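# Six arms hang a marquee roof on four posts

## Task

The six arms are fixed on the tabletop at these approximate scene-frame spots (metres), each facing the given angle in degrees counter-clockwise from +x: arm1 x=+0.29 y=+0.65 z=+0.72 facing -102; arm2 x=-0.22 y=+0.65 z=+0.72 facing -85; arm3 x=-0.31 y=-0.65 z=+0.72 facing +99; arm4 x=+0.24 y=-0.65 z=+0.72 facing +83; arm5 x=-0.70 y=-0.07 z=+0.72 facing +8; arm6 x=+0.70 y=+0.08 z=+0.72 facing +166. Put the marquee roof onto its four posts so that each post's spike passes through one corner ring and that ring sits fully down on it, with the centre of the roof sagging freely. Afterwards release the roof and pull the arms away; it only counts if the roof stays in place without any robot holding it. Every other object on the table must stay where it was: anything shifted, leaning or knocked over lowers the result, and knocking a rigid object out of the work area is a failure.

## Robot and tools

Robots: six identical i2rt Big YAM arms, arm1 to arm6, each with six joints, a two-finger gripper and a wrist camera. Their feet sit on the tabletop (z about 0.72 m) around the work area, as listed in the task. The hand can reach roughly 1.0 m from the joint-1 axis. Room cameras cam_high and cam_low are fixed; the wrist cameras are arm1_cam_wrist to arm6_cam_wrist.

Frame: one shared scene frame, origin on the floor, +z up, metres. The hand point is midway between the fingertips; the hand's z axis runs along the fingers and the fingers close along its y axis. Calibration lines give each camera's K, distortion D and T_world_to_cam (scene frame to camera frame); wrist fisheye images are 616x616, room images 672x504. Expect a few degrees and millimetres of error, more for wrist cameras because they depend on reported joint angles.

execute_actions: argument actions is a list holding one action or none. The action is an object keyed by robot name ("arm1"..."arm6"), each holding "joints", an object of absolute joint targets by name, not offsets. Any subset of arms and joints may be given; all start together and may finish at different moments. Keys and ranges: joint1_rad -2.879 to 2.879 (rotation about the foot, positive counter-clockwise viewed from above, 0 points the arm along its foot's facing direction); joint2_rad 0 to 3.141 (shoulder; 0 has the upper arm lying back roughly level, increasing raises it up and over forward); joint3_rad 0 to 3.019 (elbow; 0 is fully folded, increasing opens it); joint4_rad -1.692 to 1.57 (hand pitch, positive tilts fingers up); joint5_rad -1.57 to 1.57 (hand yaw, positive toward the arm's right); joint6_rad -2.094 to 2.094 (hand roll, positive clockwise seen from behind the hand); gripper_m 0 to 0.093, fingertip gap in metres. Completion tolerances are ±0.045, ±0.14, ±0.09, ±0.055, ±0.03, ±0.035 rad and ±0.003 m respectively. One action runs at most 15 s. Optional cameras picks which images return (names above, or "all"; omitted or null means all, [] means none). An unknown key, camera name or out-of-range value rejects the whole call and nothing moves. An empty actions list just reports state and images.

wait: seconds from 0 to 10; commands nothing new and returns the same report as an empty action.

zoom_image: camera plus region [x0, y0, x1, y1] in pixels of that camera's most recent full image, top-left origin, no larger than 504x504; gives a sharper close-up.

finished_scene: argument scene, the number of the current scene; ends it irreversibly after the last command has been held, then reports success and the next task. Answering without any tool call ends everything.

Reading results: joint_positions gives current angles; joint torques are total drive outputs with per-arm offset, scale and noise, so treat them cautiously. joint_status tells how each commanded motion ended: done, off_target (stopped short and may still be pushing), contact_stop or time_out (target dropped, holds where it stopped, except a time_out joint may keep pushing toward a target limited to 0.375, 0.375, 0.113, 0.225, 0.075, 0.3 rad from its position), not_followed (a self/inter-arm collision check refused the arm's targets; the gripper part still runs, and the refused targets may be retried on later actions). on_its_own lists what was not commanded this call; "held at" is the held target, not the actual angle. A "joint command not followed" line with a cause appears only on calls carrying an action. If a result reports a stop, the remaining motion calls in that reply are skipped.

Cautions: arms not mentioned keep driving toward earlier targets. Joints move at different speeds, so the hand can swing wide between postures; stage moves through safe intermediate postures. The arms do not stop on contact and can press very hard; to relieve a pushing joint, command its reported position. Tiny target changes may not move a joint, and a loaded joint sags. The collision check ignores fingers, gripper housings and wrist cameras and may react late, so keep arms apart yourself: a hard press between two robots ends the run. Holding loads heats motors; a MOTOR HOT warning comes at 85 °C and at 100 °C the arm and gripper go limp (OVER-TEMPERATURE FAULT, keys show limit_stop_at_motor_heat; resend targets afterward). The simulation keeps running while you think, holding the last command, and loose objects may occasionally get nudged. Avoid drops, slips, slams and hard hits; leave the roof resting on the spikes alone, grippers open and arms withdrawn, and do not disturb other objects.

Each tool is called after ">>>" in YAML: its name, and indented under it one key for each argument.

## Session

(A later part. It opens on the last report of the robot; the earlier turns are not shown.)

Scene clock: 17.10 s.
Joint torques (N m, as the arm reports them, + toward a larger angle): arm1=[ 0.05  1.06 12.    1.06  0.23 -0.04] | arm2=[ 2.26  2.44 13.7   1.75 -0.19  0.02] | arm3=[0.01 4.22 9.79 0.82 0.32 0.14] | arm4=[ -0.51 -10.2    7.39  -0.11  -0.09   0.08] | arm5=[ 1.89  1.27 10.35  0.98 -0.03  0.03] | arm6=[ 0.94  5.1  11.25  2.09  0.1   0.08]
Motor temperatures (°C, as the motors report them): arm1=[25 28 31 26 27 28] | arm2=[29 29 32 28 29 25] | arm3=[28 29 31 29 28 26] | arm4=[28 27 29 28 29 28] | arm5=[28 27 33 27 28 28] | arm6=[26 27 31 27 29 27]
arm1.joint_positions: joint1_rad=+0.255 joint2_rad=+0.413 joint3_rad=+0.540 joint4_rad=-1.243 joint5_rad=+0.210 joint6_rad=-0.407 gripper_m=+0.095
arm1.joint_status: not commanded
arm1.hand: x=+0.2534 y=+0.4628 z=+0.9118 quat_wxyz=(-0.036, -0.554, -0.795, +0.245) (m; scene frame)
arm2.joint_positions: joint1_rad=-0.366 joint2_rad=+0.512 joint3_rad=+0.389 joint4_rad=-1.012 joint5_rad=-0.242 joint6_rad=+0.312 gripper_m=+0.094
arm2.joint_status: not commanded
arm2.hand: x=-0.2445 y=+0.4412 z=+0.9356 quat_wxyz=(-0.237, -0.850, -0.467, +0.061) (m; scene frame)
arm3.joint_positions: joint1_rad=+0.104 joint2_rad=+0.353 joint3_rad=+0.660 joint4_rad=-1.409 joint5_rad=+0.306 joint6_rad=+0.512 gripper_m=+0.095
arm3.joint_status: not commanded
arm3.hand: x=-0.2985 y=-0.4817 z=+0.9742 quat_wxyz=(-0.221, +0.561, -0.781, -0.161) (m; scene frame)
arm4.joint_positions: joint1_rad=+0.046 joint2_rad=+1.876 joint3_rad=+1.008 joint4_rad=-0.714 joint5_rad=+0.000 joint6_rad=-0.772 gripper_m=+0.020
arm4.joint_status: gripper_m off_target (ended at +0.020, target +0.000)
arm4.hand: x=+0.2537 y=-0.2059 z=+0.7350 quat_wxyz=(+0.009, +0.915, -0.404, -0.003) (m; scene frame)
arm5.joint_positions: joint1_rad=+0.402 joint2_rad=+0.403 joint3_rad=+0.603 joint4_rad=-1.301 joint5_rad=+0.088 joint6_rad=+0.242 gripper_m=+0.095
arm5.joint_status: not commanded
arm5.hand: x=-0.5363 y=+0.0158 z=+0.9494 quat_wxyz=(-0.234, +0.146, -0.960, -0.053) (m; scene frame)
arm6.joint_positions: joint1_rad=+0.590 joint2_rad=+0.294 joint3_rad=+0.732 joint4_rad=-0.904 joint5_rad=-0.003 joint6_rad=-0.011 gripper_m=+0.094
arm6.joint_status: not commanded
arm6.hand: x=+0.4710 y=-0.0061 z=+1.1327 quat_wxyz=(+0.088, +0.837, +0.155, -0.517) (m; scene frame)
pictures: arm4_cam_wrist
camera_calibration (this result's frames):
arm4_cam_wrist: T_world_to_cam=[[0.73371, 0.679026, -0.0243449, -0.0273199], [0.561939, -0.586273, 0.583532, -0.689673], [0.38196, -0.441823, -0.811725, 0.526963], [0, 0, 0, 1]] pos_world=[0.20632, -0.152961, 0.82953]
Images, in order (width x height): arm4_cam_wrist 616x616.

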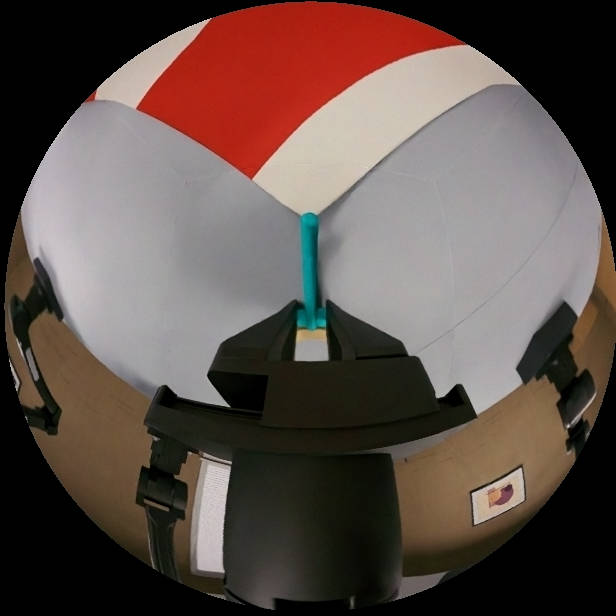

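>>> execute_actions:
  actions:
    - {"arm4":{"joints":{"joint2_rad":1.4,"joint3_rad":1.5,"joint4_rad":-1.65}}}
  cameras: []

>>> execute_actions:
  actions:
    - {"arm4":{"joints":{"joint1_rad":-0.27,"joint2_rad":1.235,"joint3_rad":1.33,"joint6_rad":-1.23}}}
  cameras: ["arm4_cam_wrist","arm6_cam_wrist","cam_low"]

Scene clock: 20.33 s.
Joint torques (N m, as the arm reports them, + toward a larger angle): arm1=[ 0.44  0.03 11.97  1.33  0.2  -0.05] | arm2=[ 2.22  2.41 13.74  1.77 -0.2   0.03] | arm3=[-0.02  4.22  9.79  0.81  0.32  0.14] | arm4=[ -0.52 -10.74   9.63  -0.18  -0.09   0.08] | arm5=[ 2.06  1.28 10.31  0.98 -0.03  0.03] | arm6=[ 1.01  5.15 11.26  2.04  0.1   0.06]
Motor temperatures (°C, as the motors report them): arm1=[25 28 31 26 27 28] | arm2=[29 29 32 28 29 25] | arm3=[28 29 31 29 28 26] | arm4=[28 27 29 28 29 28] | arm5=[28 27 33 27 28 28] | arm6=[26 27 32 27 29 27]
arm1.joint_positions: joint1_rad=+0.255 joint2_rad=+0.413 joint3_rad=+0.540 joint4_rad=-1.243 joint5_rad=+0.210 joint6_rad=-0.407 gripper_m=+0.095
arm1.joint_status: not commanded
arm1.hand: x=+0.2534 y=+0.4628 z=+0.9118 quat_wxyz=(-0.036, -0.554, -0.795, +0.245) (m; scene frame)
arm2.joint_positions: joint1_rad=-0.366 joint2_rad=+0.512 joint3_rad=+0.389 joint4_rad=-1.012 joint5_rad=-0.242 joint6_rad=+0.312 gripper_m=+0.094
arm2.joint_status: not commanded
arm2.hand: x=-0.2445 y=+0.4412 z=+0.9356 quat_wxyz=(-0.237, -0.850, -0.467, +0.061) (m; scene frame)
arm3.joint_positions: joint1_rad=+0.104 joint2_rad=+0.353 joint3_rad=+0.660 joint4_rad=-1.409 joint5_rad=+0.306 joint6_rad=+0.512 gripper_m=+0.095
arm3.joint_status: not commanded
arm3.hand: x=-0.2985 y=-0.4817 z=+0.9742 quat_wxyz=(-0.221, +0.561, -0.781, -0.161) (m; scene frame)
arm4.joint_positions: joint1_rad=+0.046 joint2_rad=+1.415 joint3_rad=+1.491 joint4_rad=-1.636 joint5_rad=+0.000 joint6_rad=-0.772 gripper_m=+0.020
arm4.joint_status: all done
arm4.hand: x=+0.2575 y=-0.2356 z=+1.0993 quat_wxyz=(-0.001, +0.915, -0.404, -0.007) (m; scene frame)
arm5.joint_positions: joint1_rad=+0.402 joint2_rad=+0.403 joint3_rad=+0.603 joint4_rad=-1.301 joint5_rad=+0.088 joint6_rad=+0.242 gripper_m=+0.095
arm5.joint_status: not commanded
arm5.hand: x=-0.5363 y=+0.0158 z=+0.9494 quat_wxyz=(-0.234, +0.146, -0.960, -0.053) (m; scene frame)
arm6.joint_positions: joint1_rad=+0.590 joint2_rad=+0.294 joint3_rad=+0.732 joint4_rad=-0.904 joint5_rad=-0.003 joint6_rad=-0.011 gripper_m=+0.094
arm6.joint_status: not commanded
arm6.hand: x=+0.4710 y=-0.0061 z=+1.1327 quat_wxyz=(+0.088, +0.837, +0.155, -0.517) (m; scene frame)
pictures: none
No camera images: the call's "cameras" was empty. Leave "cameras" out to get every camera's image.

Scene clock: 21.83 s.
Joint torques (N m, as the arm reports them, + toward a larger angle): arm1=[-0.05  0.26 12.09  1.21  0.16 -0.01] | arm2=[ 2.39  2.46 13.74  1.76 -0.21  0.03] | arm3=[0.01 4.24 9.78 0.82 0.32 0.14] | arm4=[-0.67 -7.35  8.41 -0.16  0.36 -0.16] | arm5=[ 2.05  1.34 10.31  0.97 -0.03  0.01] | arm6=[ 0.98  5.43 11.41  2.07  0.12  0.05]
Motor temperatures (°C, as the motors report them): arm1=[25 28 31 26 27 28] | arm2=[29 29 32 28 29 25] | arm3=[28 29 31 29 28 26] | arm4=[28 27 29 28 29 28] | arm5=[28 27 33 27 28 28] | arm6=[26 27 32 27 29 27]
arm1.joint_positions: joint1_rad=+0.255 joint2_rad=+0.413 joint3_rad=+0.540 joint4_rad=-1.243 joint5_rad=+0.210 joint6_rad=-0.407 gripper_m=+0.095
arm1.joint_status: not commanded
arm1.hand: x=+0.2534 y=+0.4628 z=+0.9118 quat_wxyz=(-0.036, -0.554, -0.795, +0.245) (m; scene frame)
arm2.joint_positions: joint1_rad=-0.366 joint2_rad=+0.512 joint3_rad=+0.389 joint4_rad=-1.012 joint5_rad=-0.242 joint6_rad=+0.312 gripper_m=+0.094
arm2.joint_status: not commanded
arm2.hand: x=-0.2445 y=+0.4412 z=+0.9356 quat_wxyz=(-0.237, -0.850, -0.467, +0.061) (m; scene frame)
arm3.joint_positions: joint1_rad=+0.104 joint2_rad=+0.353 joint3_rad=+0.660 joint4_rad=-1.409 joint5_rad=+0.306 joint6_rad=+0.512 gripper_m=+0.095
arm3.joint_status: not commanded
arm3.hand: x=-0.2985 y=-0.4817 z=+0.9742 quat_wxyz=(-0.221, +0.561, -0.781, -0.161) (m; scene frame)
arm4.joint_positions: joint1_rad=-0.263 joint2_rad=+1.236 joint3_rad=+1.337 joint4_rad=-1.636 joint5_rad=-0.011 joint6_rad=-1.216 gripper_m=+0.020
arm4.joint_status: all done
arm4.hand: x=+0.3594 y=-0.3184 z=+1.1033 quat_wxyz=(-0.014, +0.940, -0.341, -0.011) (m; scene frame)
arm5.joint_positions: joint1_rad=+0.402 joint2_rad=+0.403 joint3_rad=+0.603 joint4_rad=-1.301 joint5_rad=+0.088 joint6_rad=+0.242 gripper_m=+0.095
arm5.joint_status: not commanded
arm5.hand: x=-0.5363 y=+0.0158 z=+0.9494 quat_wxyz=(-0.234, +0.146, -0.960, -0.053) (m; scene frame)
arm6.joint_positions: joint1_rad=+0.590 joint2_rad=+0.294 joint3_rad=+0.732 joint4_rad=-0.904 joint5_rad=-0.003 joint6_rad=-0.011 gripper_m=+0.094
arm6.joint_status: not commanded
arm6.hand: x=+0.4710 y=-0.0061 z=+1.1327 quat_wxyz=(+0.088, +0.837, +0.155, -0.517) (m; scene frame)
pictures: arm4_cam_wrist, arm6_cam_wrist, cam_low
camera_calibration (this result's frames):
arm4_cam_wrist: T_world_to_cam=[[0.635322, 0.77212, 0.0139905, 0.00316077], [0.636369, -0.533714, 0.556942, -1.01061], [0.437493, -0.344935, -0.830434, 0.76737], [0, 0, 0, 1]] pos_world=[0.305391, -0.277122, 1.20005]
arm6_cam_wrist: T_world_to_cam=[[-0.360319, 0.932664, 0.0175205, 0.154269], [0.822301, 0.326438, -0.46611, 0.15002], [-0.440444, -0.153542, -0.884553, 1.3312], [0, 0, 0, 1]] pos_world=[0.518545, 0.0115414, 1.24474]
Images, in order (width x height): arm4_cam_wrist 616x616, arm6_cam_wrist 616x616, cam_low 672x504.

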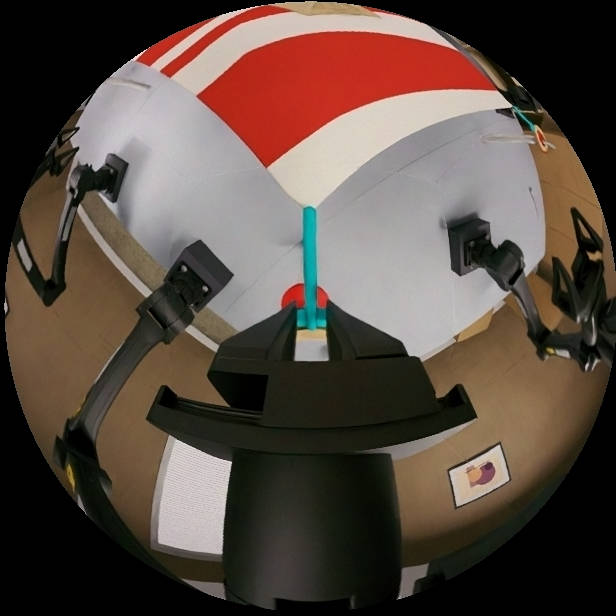

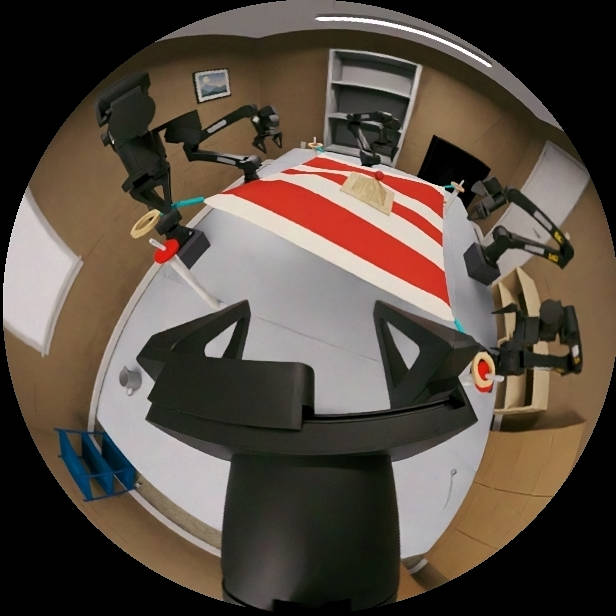

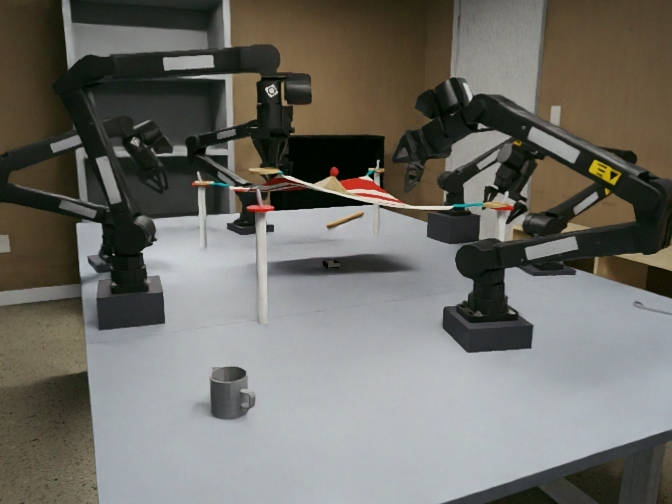

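>>> execute_actions:
  actions:
    - {"arm4":{"joints":{"joint1_rad":-0.295,"joint3_rad":1.225,"joint4_rad":-1.545}}}
  cameras: ["arm4_cam_wrist","arm6_cam_wrist","cam_low"]

>>> zoom_image:
  camera: "arm6_cam_wrist"
  region: [110,180,220,290]

>>> zoom_image:
  camera: "cam_low"
  region: [210,140,310,240]

Scene clock: 23.87 s.
Joint torques (N m, as the arm reports them, + toward a larger angle): arm1=[ 0.08  0.4  12.17  1.25  0.22 -0.03] | arm2=[ 2.29  2.4  13.74  1.77 -0.2   0.03] | arm3=[-0.04  4.23  9.79  0.82  0.32  0.14] | arm4=[-1.61 -7.65  8.8   0.51  0.36 -0.16] | arm5=[ 1.93  1.37 10.32  1.02 -0.03  0.03] | arm6=[ 0.85  5.17 11.35  2.05  0.13  0.09]
Motor temperatures (°C, as the motors report them): arm1=[25 28 31 26 27 28] | arm2=[29 29 33 28 29 25] | arm3=[28 29 31 29 28 26] | arm4=[28 27 29 28 29 28] | arm5=[28 27 33 27 28 28] | arm6=[26 27 32 27 29 27]
arm1.joint_positions: joint1_rad=+0.255 joint2_rad=+0.413 joint3_rad=+0.540 joint4_rad=-1.243 joint5_rad=+0.210 joint6_rad=-0.407 gripper_m=+0.095
arm1.joint_status: not commanded
arm1.hand: x=+0.2534 y=+0.4628 z=+0.9118 quat_wxyz=(-0.036, -0.554, -0.795, +0.245) (m; scene frame)
arm2.joint_positions: joint1_rad=-0.366 joint2_rad=+0.512 joint3_rad=+0.389 joint4_rad=-1.012 joint5_rad=-0.242 joint6_rad=+0.312 gripper_m=+0.094
arm2.joint_status: not commanded
arm2.hand: x=-0.2445 y=+0.4412 z=+0.9356 quat_wxyz=(-0.237, -0.850, -0.467, +0.061) (m; scene frame)
arm3.joint_positions: joint1_rad=+0.104 joint2_rad=+0.353 joint3_rad=+0.660 joint4_rad=-1.409 joint5_rad=+0.306 joint6_rad=+0.512 gripper_m=+0.095
arm3.joint_status: not commanded
arm3.hand: x=-0.2985 y=-0.4817 z=+0.9742 quat_wxyz=(-0.221, +0.561, -0.781, -0.161) (m; scene frame)
arm4.joint_positions: joint1_rad=-0.274 joint2_rad=+1.243 joint3_rad=+1.226 joint4_rad=-1.552 joint5_rad=-0.011 joint6_rad=-1.217 gripper_m=+0.020
arm4.joint_status: all done
arm4.hand: x=+0.3614 y=-0.3232 z=+1.0584 quat_wxyz=(+0.003, +0.938, -0.346, -0.011) (m; scene frame)
arm5.joint_positions: joint1_rad=+0.402 joint2_rad=+0.403 joint3_rad=+0.603 joint4_rad=-1.301 joint5_rad=+0.088 joint6_rad=+0.242 gripper_m=+0.095
arm5.joint_status: not commanded
arm5.hand: x=-0.5363 y=+0.0158 z=+0.9494 quat_wxyz=(-0.234, +0.146, -0.960, -0.053) (m; scene frame)
arm6.joint_positions: joint1_rad=+0.590 joint2_rad=+0.294 joint3_rad=+0.732 joint4_rad=-0.904 joint5_rad=-0.003 joint6_rad=-0.011 gripper_m=+0.094
arm6.joint_status: not commanded
arm6.hand: x=+0.4710 y=-0.0061 z=+1.1327 quat_wxyz=(+0.088, +0.837, +0.155, -0.517) (m; scene frame)
pictures: arm4_cam_wrist, arm6_cam_wrist, cam_low
camera_calibration (this result's frames):
arm4_cam_wrist: T_world_to_cam=[[0.643216, 0.765473, -0.018, 0.0350995], [0.637373, -0.522253, 0.566576, -0.996315], [0.424298, -0.375904, -0.823813, 0.715379], [0, 0, 0, 1]] pos_world=[0.308913, -0.278282, 1.15446]
arm6_cam_wrist: T_world_to_cam=[[-0.360319, 0.932664, 0.0175205, 0.154269], [0.822301, 0.326438, -0.46611, 0.15002], [-0.440444, -0.153542, -0.884553, 1.3312], [0, 0, 0, 1]] pos_world=[0.518545, 0.0115414, 1.24474]
Images, in order (width x height): arm4_cam_wrist 616x616, arm6_cam_wrist 616x616, cam_low 672x504.

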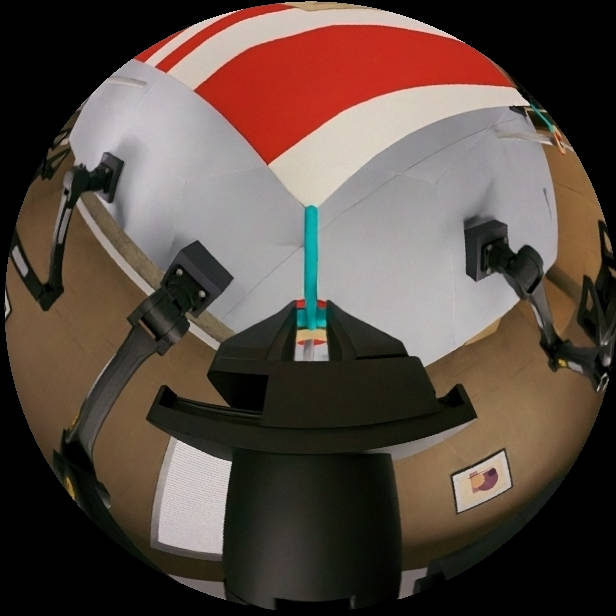

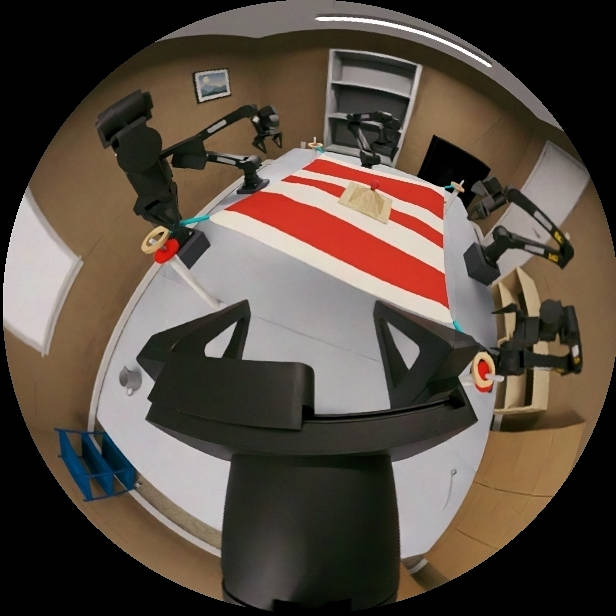

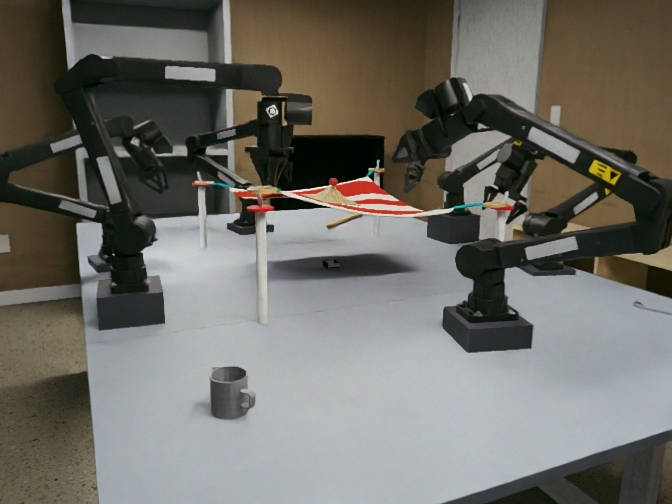

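Region (110, 180, 220, 290) of arm6_cam_wrist's 616x616 image, scaled by 4.582, with more detail than that image has.

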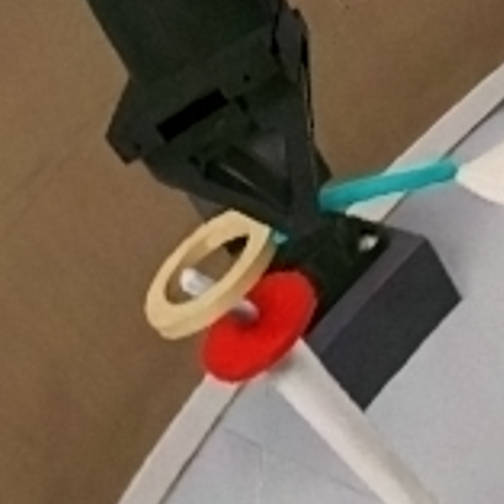

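Region (210, 140, 310, 240) of cam_low's 672x504 image, scaled by 5.040, with more detail than that image has.

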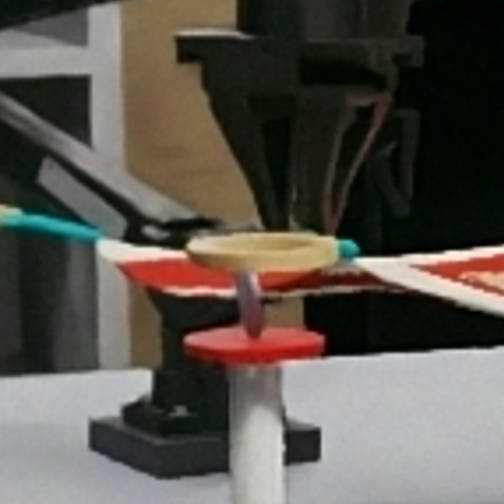

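>>> execute_actions:
  actions:
    - {"arm4":{"joints":{"joint1_rad":-0.31,"joint3_rad":1.12,"joint4_rad":-1.445}}}
  cameras: ["cam_low"]

>>> zoom_image:
  camera: "cam_low"
  region: [210,140,310,240]

Scene clock: 25.73 s.
Joint torques (N m, as the arm reports them, + toward a larger angle): arm1=[-0.08  0.53 12.25  1.18  0.2  -0.02] | arm2=[ 2.32  2.37 13.73  1.74 -0.21  0.03] | arm3=[-0.04  4.22  9.78  0.82  0.32  0.14] | arm4=[-1.72 -7.99  8.43  0.62  0.37 -0.16] | arm5=[ 1.92  1.32 10.3   0.99 -0.03  0.03] | arm6=[ 0.67  5.22 11.34  2.13  0.1   0.09]
Motor temperatures (°C, as the motors report them): arm1=[25 28 31 26 27 28] | arm2=[29 29 33 28 29 25] | arm3=[28 29 31 29 28 26] | arm4=[28 27 29 28 29 28] | arm5=[28 27 34 27 28 28] | arm6=[26 27 32 27 29 27]
arm1.joint_positions: joint1_rad=+0.255 joint2_rad=+0.413 joint3_rad=+0.540 joint4_rad=-1.243 joint5_rad=+0.210 joint6_rad=-0.407 gripper_m=+0.095
arm1.joint_status: not commanded
arm1.hand: x=+0.2534 y=+0.4628 z=+0.9118 quat_wxyz=(-0.036, -0.554, -0.795, +0.245) (m; scene frame)
arm2.joint_positions: joint1_rad=-0.366 joint2_rad=+0.512 joint3_rad=+0.389 joint4_rad=-1.012 joint5_rad=-0.242 joint6_rad=+0.312 gripper_m=+0.094
arm2.joint_status: not commanded
arm2.hand: x=-0.2445 y=+0.4412 z=+0.9356 quat_wxyz=(-0.237, -0.850, -0.467, +0.061) (m; scene frame)
arm3.joint_positions: joint1_rad=+0.104 joint2_rad=+0.353 joint3_rad=+0.660 joint4_rad=-1.409 joint5_rad=+0.306 joint6_rad=+0.512 gripper_m=+0.095
arm3.joint_status: not commanded
arm3.hand: x=-0.2985 y=-0.4817 z=+0.9742 quat_wxyz=(-0.221, +0.561, -0.781, -0.161) (m; scene frame)
arm4.joint_positions: joint1_rad=-0.289 joint2_rad=+1.240 joint3_rad=+1.126 joint4_rad=-1.454 joint5_rad=-0.012 joint6_rad=-1.217 gripper_m=+0.020
arm4.joint_status: all done
arm4.hand: x=+0.3644 y=-0.3284 z=+1.0213 quat_wxyz=(+0.002, +0.936, -0.352, -0.011) (m; scene frame)
arm5.joint_positions: joint1_rad=+0.402 joint2_rad=+0.403 joint3_rad=+0.603 joint4_rad=-1.301 joint5_rad=+0.088 joint6_rad=+0.242 gripper_m=+0.095
arm5.joint_status: not commanded
arm5.hand: x=-0.5363 y=+0.0158 z=+0.9494 quat_wxyz=(-0.234, +0.146, -0.960, -0.053) (m; scene frame)
arm6.joint_positions: joint1_rad=+0.590 joint2_rad=+0.294 joint3_rad=+0.732 joint4_rad=-0.904 joint5_rad=-0.003 joint6_rad=-0.011 gripper_m=+0.094
arm6.joint_status: not commanded
arm6.hand: x=+0.4710 y=-0.0061 z=+1.1327 quat_wxyz=(+0.088, +0.837, +0.155, -0.517) (m; scene frame)
pictures: cam_low
Images, in order (width x height): cam_low 672x504.

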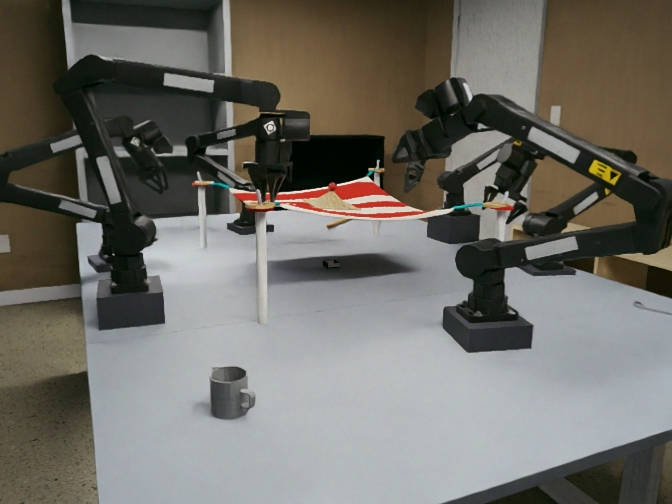

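Region (210, 140, 310, 240) of cam_low's 672x504 image, scaled by 5.040, with more detail than that image has.

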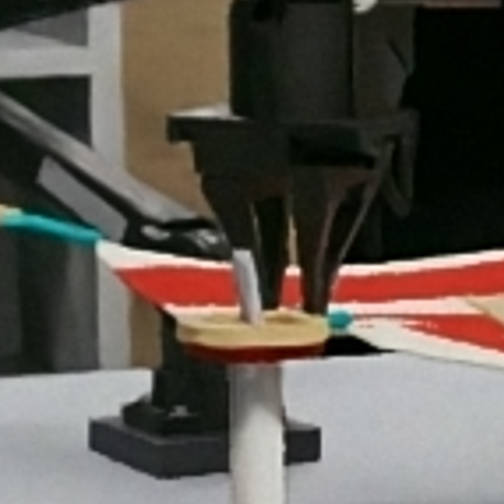

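>>> execute_actions:
  actions:
    - {"arm4":{"joints":{"joint1_rad":-0.25,"joint4_rad":-1.41}}}
  cameras: []

>>> execute_actions:
  actions:
    - {"arm4":{"joints":{"gripper_m":0.045}}}
  cameras: []

>>> execute_actions:
  actions:
    - {"arm4":{"joints":{"joint3_rad":1.44,"joint4_rad":-1.68}}}
  cameras: []

>>> execute_actions:
  actions:
    - {"arm4":{"joints":{"joint1_rad":0.05,"joint2_rad":0.6,"joint3_rad":1.0,"joint4_rad":-1.4,"joint6_rad":0}},"arm6":{"joints":{"joint1_rad":0.2,"joint2_rad":0.1}}}
  cameras: ["arm4_cam_wrist","arm6_cam_wrist","cam_low","cam_high"]

>>> zoom_image:
  camera: "cam_low"
  region: [180,140,530,260]

Scene clock: 27.63 s.
Joint torques (N m, as the arm reports them, + toward a larger angle): arm1=[ 0.17  0.64 11.96  1.17  0.19  0.  ] | arm2=[ 2.39  2.37 13.73  1.74 -0.19  0.02] | arm3=[-0.01  4.24  9.78  0.83  0.32  0.14] | arm4=[-0.91 -7.89  8.43  0.64  0.38 -0.16] | arm5=[ 1.91  1.33 10.32  1.   -0.03  0.03] | arm6=[ 0.81  5.1  11.33  2.11  0.1   0.08]
Motor temperatures (°C, as the motors report them): arm1=[25 28 32 26 27 28] | arm2=[29 29 33 28 29 25] | arm3=[28 29 32 29 28 26] | arm4=[28 27 29 28 29 28] | arm5=[28 27 34 27 28 28] | arm6=[26 27 32 27 29 27]
arm1.joint_positions: joint1_rad=+0.255 joint2_rad=+0.413 joint3_rad=+0.540 joint4_rad=-1.243 joint5_rad=+0.210 joint6_rad=-0.407 gripper_m=+0.095
arm1.joint_status: not commanded
arm1.hand: x=+0.2534 y=+0.4628 z=+0.9118 quat_wxyz=(-0.036, -0.554, -0.795, +0.245) (m; scene frame)
arm2.joint_positions: joint1_rad=-0.366 joint2_rad=+0.512 joint3_rad=+0.389 joint4_rad=-1.012 joint5_rad=-0.242 joint6_rad=+0.312 gripper_m=+0.094
arm2.joint_status: not commanded
arm2.hand: x=-0.2445 y=+0.4412 z=+0.9356 quat_wxyz=(-0.237, -0.850, -0.467, +0.061) (m; scene frame)
arm3.joint_positions: joint1_rad=+0.104 joint2_rad=+0.353 joint3_rad=+0.660 joint4_rad=-1.409 joint5_rad=+0.306 joint6_rad=+0.512 gripper_m=+0.095
arm3.joint_status: not commanded
arm3.hand: x=-0.2985 y=-0.4817 z=+0.9742 quat_wxyz=(-0.221, +0.561, -0.781, -0.161) (m; scene frame)
arm4.joint_positions: joint1_rad=-0.239 joint2_rad=+1.240 joint3_rad=+1.126 joint4_rad=-1.419 joint5_rad=-0.012 joint6_rad=-1.217 gripper_m=+0.020
arm4.joint_status: all done
arm4.hand: x=+0.3511 y=-0.3145 z=+1.0216 quat_wxyz=(-0.015, +0.944, -0.329, -0.012) (m; scene frame)
arm5.joint_positions: joint1_rad=+0.402 joint2_rad=+0.403 joint3_rad=+0.603 joint4_rad=-1.301 joint5_rad=+0.088 joint6_rad=+0.242 gripper_m=+0.095
arm5.joint_status: not commanded
arm5.hand: x=-0.5363 y=+0.0158 z=+0.9494 quat_wxyz=(-0.234, +0.146, -0.960, -0.053) (m; scene frame)
arm6.joint_positions: joint1_rad=+0.590 joint2_rad=+0.294 joint3_rad=+0.732 joint4_rad=-0.904 joint5_rad=-0.003 joint6_rad=-0.011 gripper_m=+0.094
arm6.joint_status: not commanded
arm6.hand: x=+0.4710 y=-0.0061 z=+1.1327 quat_wxyz=(+0.088, +0.837, +0.155, -0.517) (m; scene frame)
pictures: none
No camera images: the call's "cameras" was empty. Leave "cameras" out to get every camera's image.

Scene clock: 28.23 s.
Joint torques (N m, as the arm reports them, + toward a larger angle): arm1=[-0.06  0.88 12.16  1.13  0.23 -0.02] | arm2=[ 2.24  2.44 13.72  1.71 -0.21  0.02] | arm3=[0.03 4.2  9.78 0.82 0.32 0.14] | arm4=[-0.69 -7.68  8.48  0.64  0.02 -0.16] | arm5=[ 2.    1.37 10.33  0.98 -0.03  0.02] | arm6=[ 1.05  5.12 11.38  2.09  0.08  0.07]
Motor temperatures (°C, as the motors report them): arm1=[25 28 32 26 27 28] | arm2=[29 29 33 28 29 25] | arm3=[28 29 32 29 28 26] | arm4=[28 27 29 28 29 28] | arm5=[28 27 34 27 28 28] | arm6=[26 27 32 27 29 27]
arm1.joint_positions: joint1_rad=+0.255 joint2_rad=+0.413 joint3_rad=+0.540 joint4_rad=-1.243 joint5_rad=+0.210 joint6_rad=-0.407 gripper_m=+0.095
arm1.joint_status: not commanded
arm1.hand: x=+0.2534 y=+0.4628 z=+0.9118 quat_wxyz=(-0.036, -0.554, -0.795, +0.245) (m; scene frame)
arm2.joint_positions: joint1_rad=-0.366 joint2_rad=+0.512 joint3_rad=+0.389 joint4_rad=-1.012 joint5_rad=-0.242 joint6_rad=+0.312 gripper_m=+0.094
arm2.joint_status: not commanded
arm2.hand: x=-0.2445 y=+0.4412 z=+0.9356 quat_wxyz=(-0.237, -0.850, -0.467, +0.061) (m; scene frame)
arm3.joint_positions: joint1_rad=+0.104 joint2_rad=+0.353 joint3_rad=+0.660 joint4_rad=-1.409 joint5_rad=+0.306 joint6_rad=+0.512 gripper_m=+0.095
arm3.joint_status: not commanded
arm3.hand: x=-0.2985 y=-0.4817 z=+0.9742 quat_wxyz=(-0.221, +0.561, -0.781, -0.161) (m; scene frame)
arm4.joint_positions: joint1_rad=-0.242 joint2_rad=+1.240 joint3_rad=+1.126 joint4_rad=-1.419 joint5_rad=-0.003 joint6_rad=-1.217 gripper_m=+0.045
arm4.joint_status: all done
arm4.hand: x=+0.3535 y=-0.3153 z=+1.0215 quat_wxyz=(-0.015, +0.944, -0.331, -0.007) (m; scene frame)
arm5.joint_positions: joint1_rad=+0.402 joint2_rad=+0.403 joint3_rad=+0.603 joint4_rad=-1.301 joint5_rad=+0.088 joint6_rad=+0.242 gripper_m=+0.095
arm5.joint_status: not commanded
arm5.hand: x=-0.5363 y=+0.0158 z=+0.9494 quat_wxyz=(-0.234, +0.146, -0.960, -0.053) (m; scene frame)
arm6.joint_positions: joint1_rad=+0.590 joint2_rad=+0.294 joint3_rad=+0.732 joint4_rad=-0.904 joint5_rad=-0.003 joint6_rad=-0.011 gripper_m=+0.094
arm6.joint_status: not commanded
arm6.hand: x=+0.4710 y=-0.0061 z=+1.1327 quat_wxyz=(+0.088, +0.837, +0.155, -0.517) (m; scene frame)
pictures: none
No camera images: the call's "cameras" was empty. Leave "cameras" out to get every camera's image.

Scene clock: 29.27 s.
Joint torques (N m, as the arm reports them, + toward a larger angle): arm1=[ 0.26  0.93 12.25  1.2   0.21 -0.02] | arm2=[ 2.33  2.39 13.75  1.76 -0.2   0.03] | arm3=[0.01 4.22 9.79 0.82 0.32 0.14] | arm4=[-0.69 -7.02 12.6  -0.13  0.   -0.15] | arm5=[ 1.98  1.27 10.31  0.99 -0.03  0.03] | arm6=[ 0.92  5.21 11.33  2.16  0.12  0.06]
Motor temperatures (°C, as the motors report them): arm1=[25 28 32 26 27 28] | arm2=[29 29 33 28 29 25] | arm3=[28 29 32 29 28 26] | arm4=[28 27 30 28 29 28] | arm5=[28 27 34 27 28 28] | arm6=[26 27 32 27 29 27]
arm1.joint_positions: joint1_rad=+0.255 joint2_rad=+0.413 joint3_rad=+0.540 joint4_rad=-1.243 joint5_rad=+0.210 joint6_rad=-0.407 gripper_m=+0.095
arm1.joint_status: not commanded
arm1.hand: x=+0.2534 y=+0.4628 z=+0.9118 quat_wxyz=(-0.036, -0.554, -0.795, +0.245) (m; scene frame)
arm2.joint_positions: joint1_rad=-0.366 joint2_rad=+0.512 joint3_rad=+0.389 joint4_rad=-1.012 joint5_rad=-0.242 joint6_rad=+0.312 gripper_m=+0.094
arm2.joint_status: not commanded
arm2.hand: x=-0.2445 y=+0.4412 z=+0.9356 quat_wxyz=(-0.237, -0.850, -0.467, +0.061) (m; scene frame)
arm3.joint_positions: joint1_rad=+0.104 joint2_rad=+0.353 joint3_rad=+0.660 joint4_rad=-1.409 joint5_rad=+0.306 joint6_rad=+0.512 gripper_m=+0.095
arm3.joint_status: not commanded
arm3.hand: x=-0.2985 y=-0.4817 z=+0.9742 quat_wxyz=(-0.221, +0.561, -0.781, -0.161) (m; scene frame)
arm4.joint_positions: joint1_rad=-0.242 joint2_rad=+1.230 joint3_rad=+1.392 joint4_rad=-1.666 joint5_rad=-0.003 joint6_rad=-1.218 gripper_m=+0.045
arm4.joint_status: all done
arm4.hand: x=+0.3551 y=-0.3145 z=+1.1264 quat_wxyz=(-0.030, +0.943, -0.330, -0.007) (m; scene frame)
arm5.joint_positions: joint1_rad=+0.402 joint2_rad=+0.403 joint3_rad=+0.603 joint4_rad=-1.301 joint5_rad=+0.088 joint6_rad=+0.242 gripper_m=+0.095
arm5.joint_status: not commanded
arm5.hand: x=-0.5363 y=+0.0158 z=+0.9494 quat_wxyz=(-0.234, +0.146, -0.960, -0.053) (m; scene frame)
arm6.joint_positions: joint1_rad=+0.590 joint2_rad=+0.294 joint3_rad=+0.732 joint4_rad=-0.904 joint5_rad=-0.003 joint6_rad=-0.011 gripper_m=+0.094
arm6.joint_status: not commanded
arm6.hand: x=+0.4710 y=-0.0061 z=+1.1327 quat_wxyz=(+0.088, +0.837, +0.155, -0.517) (m; scene frame)
pictures: none
No camera images: the call's "cameras" was empty. Leave "cameras" out to get every camera's image.

Scene clock: 31.27 s.
Joint torques (N m, as the arm reports them, + toward a larger angle): arm1=[ 0.12  0.76 12.21  1.15  0.23 -0.04] | arm2=[ 2.35  2.36 13.7   1.74 -0.2   0.03] | arm3=[0.01 4.21 9.8  0.83 0.32 0.14] | arm4=[-0.45  0.25  8.47  1.99  0.01  0.11] | arm5=[ 1.97  1.33 10.29  0.98 -0.03  0.03] | arm6=[-0.98  7.13 10.57  2.14  0.1   0.04]
Motor temperatures (°C, as the motors report them): arm1=[25 28 32 26 27 28] | arm2=[29 29 33 28 29 25] | arm3=[28 29 32 29 28 26] | arm4=[28 27 30 28 29 28] | arm5=[28 27 34 27 28 28] | arm6=[26 27 33 27 29 27]
arm1.joint_positions: joint1_rad=+0.255 joint2_rad=+0.413 joint3_rad=+0.540 joint4_rad=-1.243 joint5_rad=+0.210 joint6_rad=-0.407 gripper_m=+0.095
arm1.joint_status: not commanded
arm1.hand: x=+0.2534 y=+0.4628 z=+0.9118 quat_wxyz=(-0.036, -0.554, -0.795, +0.245) (m; scene frame)
arm2.joint_positions: joint1_rad=-0.366 joint2_rad=+0.512 joint3_rad=+0.389 joint4_rad=-1.012 joint5_rad=-0.242 joint6_rad=+0.312 gripper_m=+0.094
arm2.joint_status: not commanded
arm2.hand: x=-0.2445 y=+0.4412 z=+0.9356 quat_wxyz=(-0.237, -0.850, -0.467, +0.061) (m; scene frame)
arm3.joint_positions: joint1_rad=+0.104 joint2_rad=+0.353 joint3_rad=+0.660 joint4_rad=-1.409 joint5_rad=+0.306 joint6_rad=+0.512 gripper_m=+0.095
arm3.joint_status: not commanded
arm3.hand: x=-0.2985 y=-0.4817 z=+0.9742 quat_wxyz=(-0.221, +0.561, -0.781, -0.161) (m; scene frame)
arm4.joint_positions: joint1_rad=+0.053 joint2_rad=+0.596 joint3_rad=+1.009 joint4_rad=-1.422 joint5_rad=-0.001 joint6_rad=-0.013 gripper_m=+0.045
arm4.joint_status: all done
arm4.hand: x=+0.2505 y=-0.4217 z=+1.1462 quat_wxyz=(-0.194, +0.675, -0.685, -0.196) (m; scene frame)
arm5.joint_positions: joint1_rad=+0.402 joint2_rad=+0.403 joint3_rad=+0.603 joint4_rad=-1.301 joint5_rad=+0.088 joint6_rad=+0.242 gripper_m=+0.095
arm5.joint_status: not commanded
arm5.hand: x=-0.5363 y=+0.0158 z=+0.9494 quat_wxyz=(-0.234, +0.146, -0.960, -0.053) (m; scene frame)
arm6.joint_positions: joint1_rad=+0.210 joint2_rad=+0.091 joint3_rad=+0.732 joint4_rad=-0.904 joint5_rad=-0.003 joint6_rad=-0.010 gripper_m=+0.094
arm6.joint_status: all done
arm6.hand: x=+0.5062 y=+0.0833 z=+1.1733 quat_wxyz=(-0.013, +0.793, -0.005, -0.609) (m; scene frame)
pictures: arm4_cam_wrist, arm6_cam_wrist, cam_high, cam_low
camera_calibration (this result's frames):
arm4_cam_wrist: T_world_to_cam=[[0.99996, -0.00460505, -0.00767025, -0.242463], [-0.00411413, -0.998016, 0.062834, -0.489331], [-0.00794438, -0.0627999, -0.997995, 1.23769], [0, 0, 0, 1]] pos_world=[0.250273, -0.411749, 1.26409]
arm6_cam_wrist: T_world_to_cam=[[0.0133957, 0.999708, 0.0200914, -0.114891], [0.77157, 0.00244591, -0.636139, 0.362948], [-0.636003, 0.0240234, -0.771313, 1.3477], [0, 0, 0, 1]] pos_world=[0.578639, 0.081593, 1.27269]
Images, in order (width x height): arm4_cam_wrist 616x616, arm6_cam_wrist 616x616, cam_high 672x504, cam_low 672x504.

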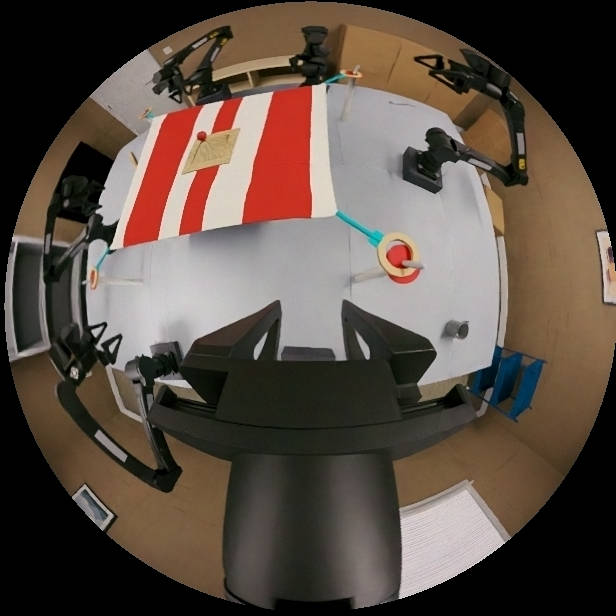

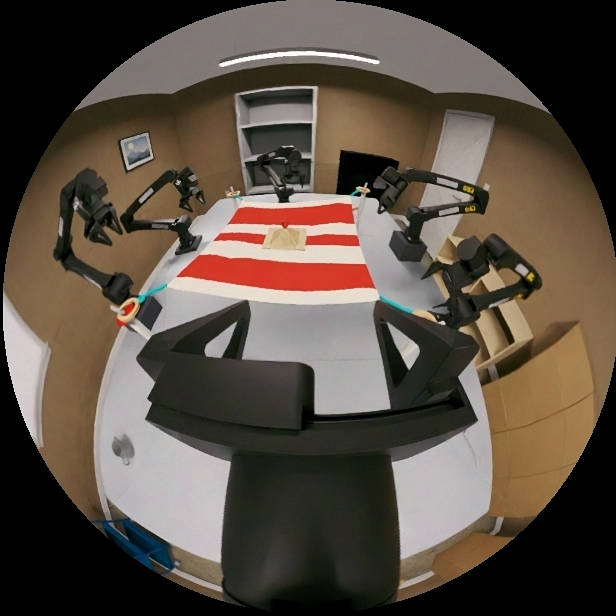

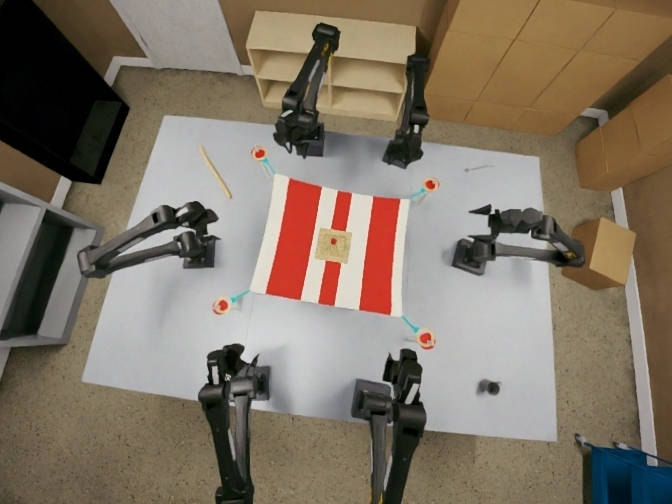

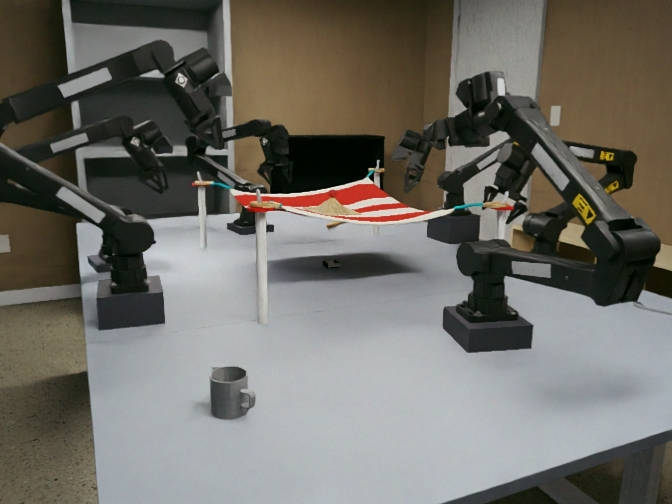

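Region (180, 140, 530, 260) of cam_low's 672x504 image, scaled by 1.440, with more detail than that image has; it fills the top 173 rows of this view, and the rest is white.

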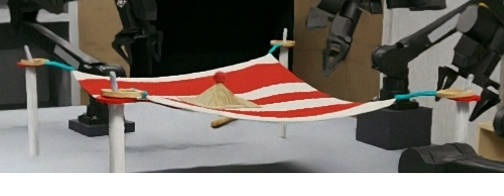

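>>> finished_scene:
  scene: 2

The scene is finished: the task was done.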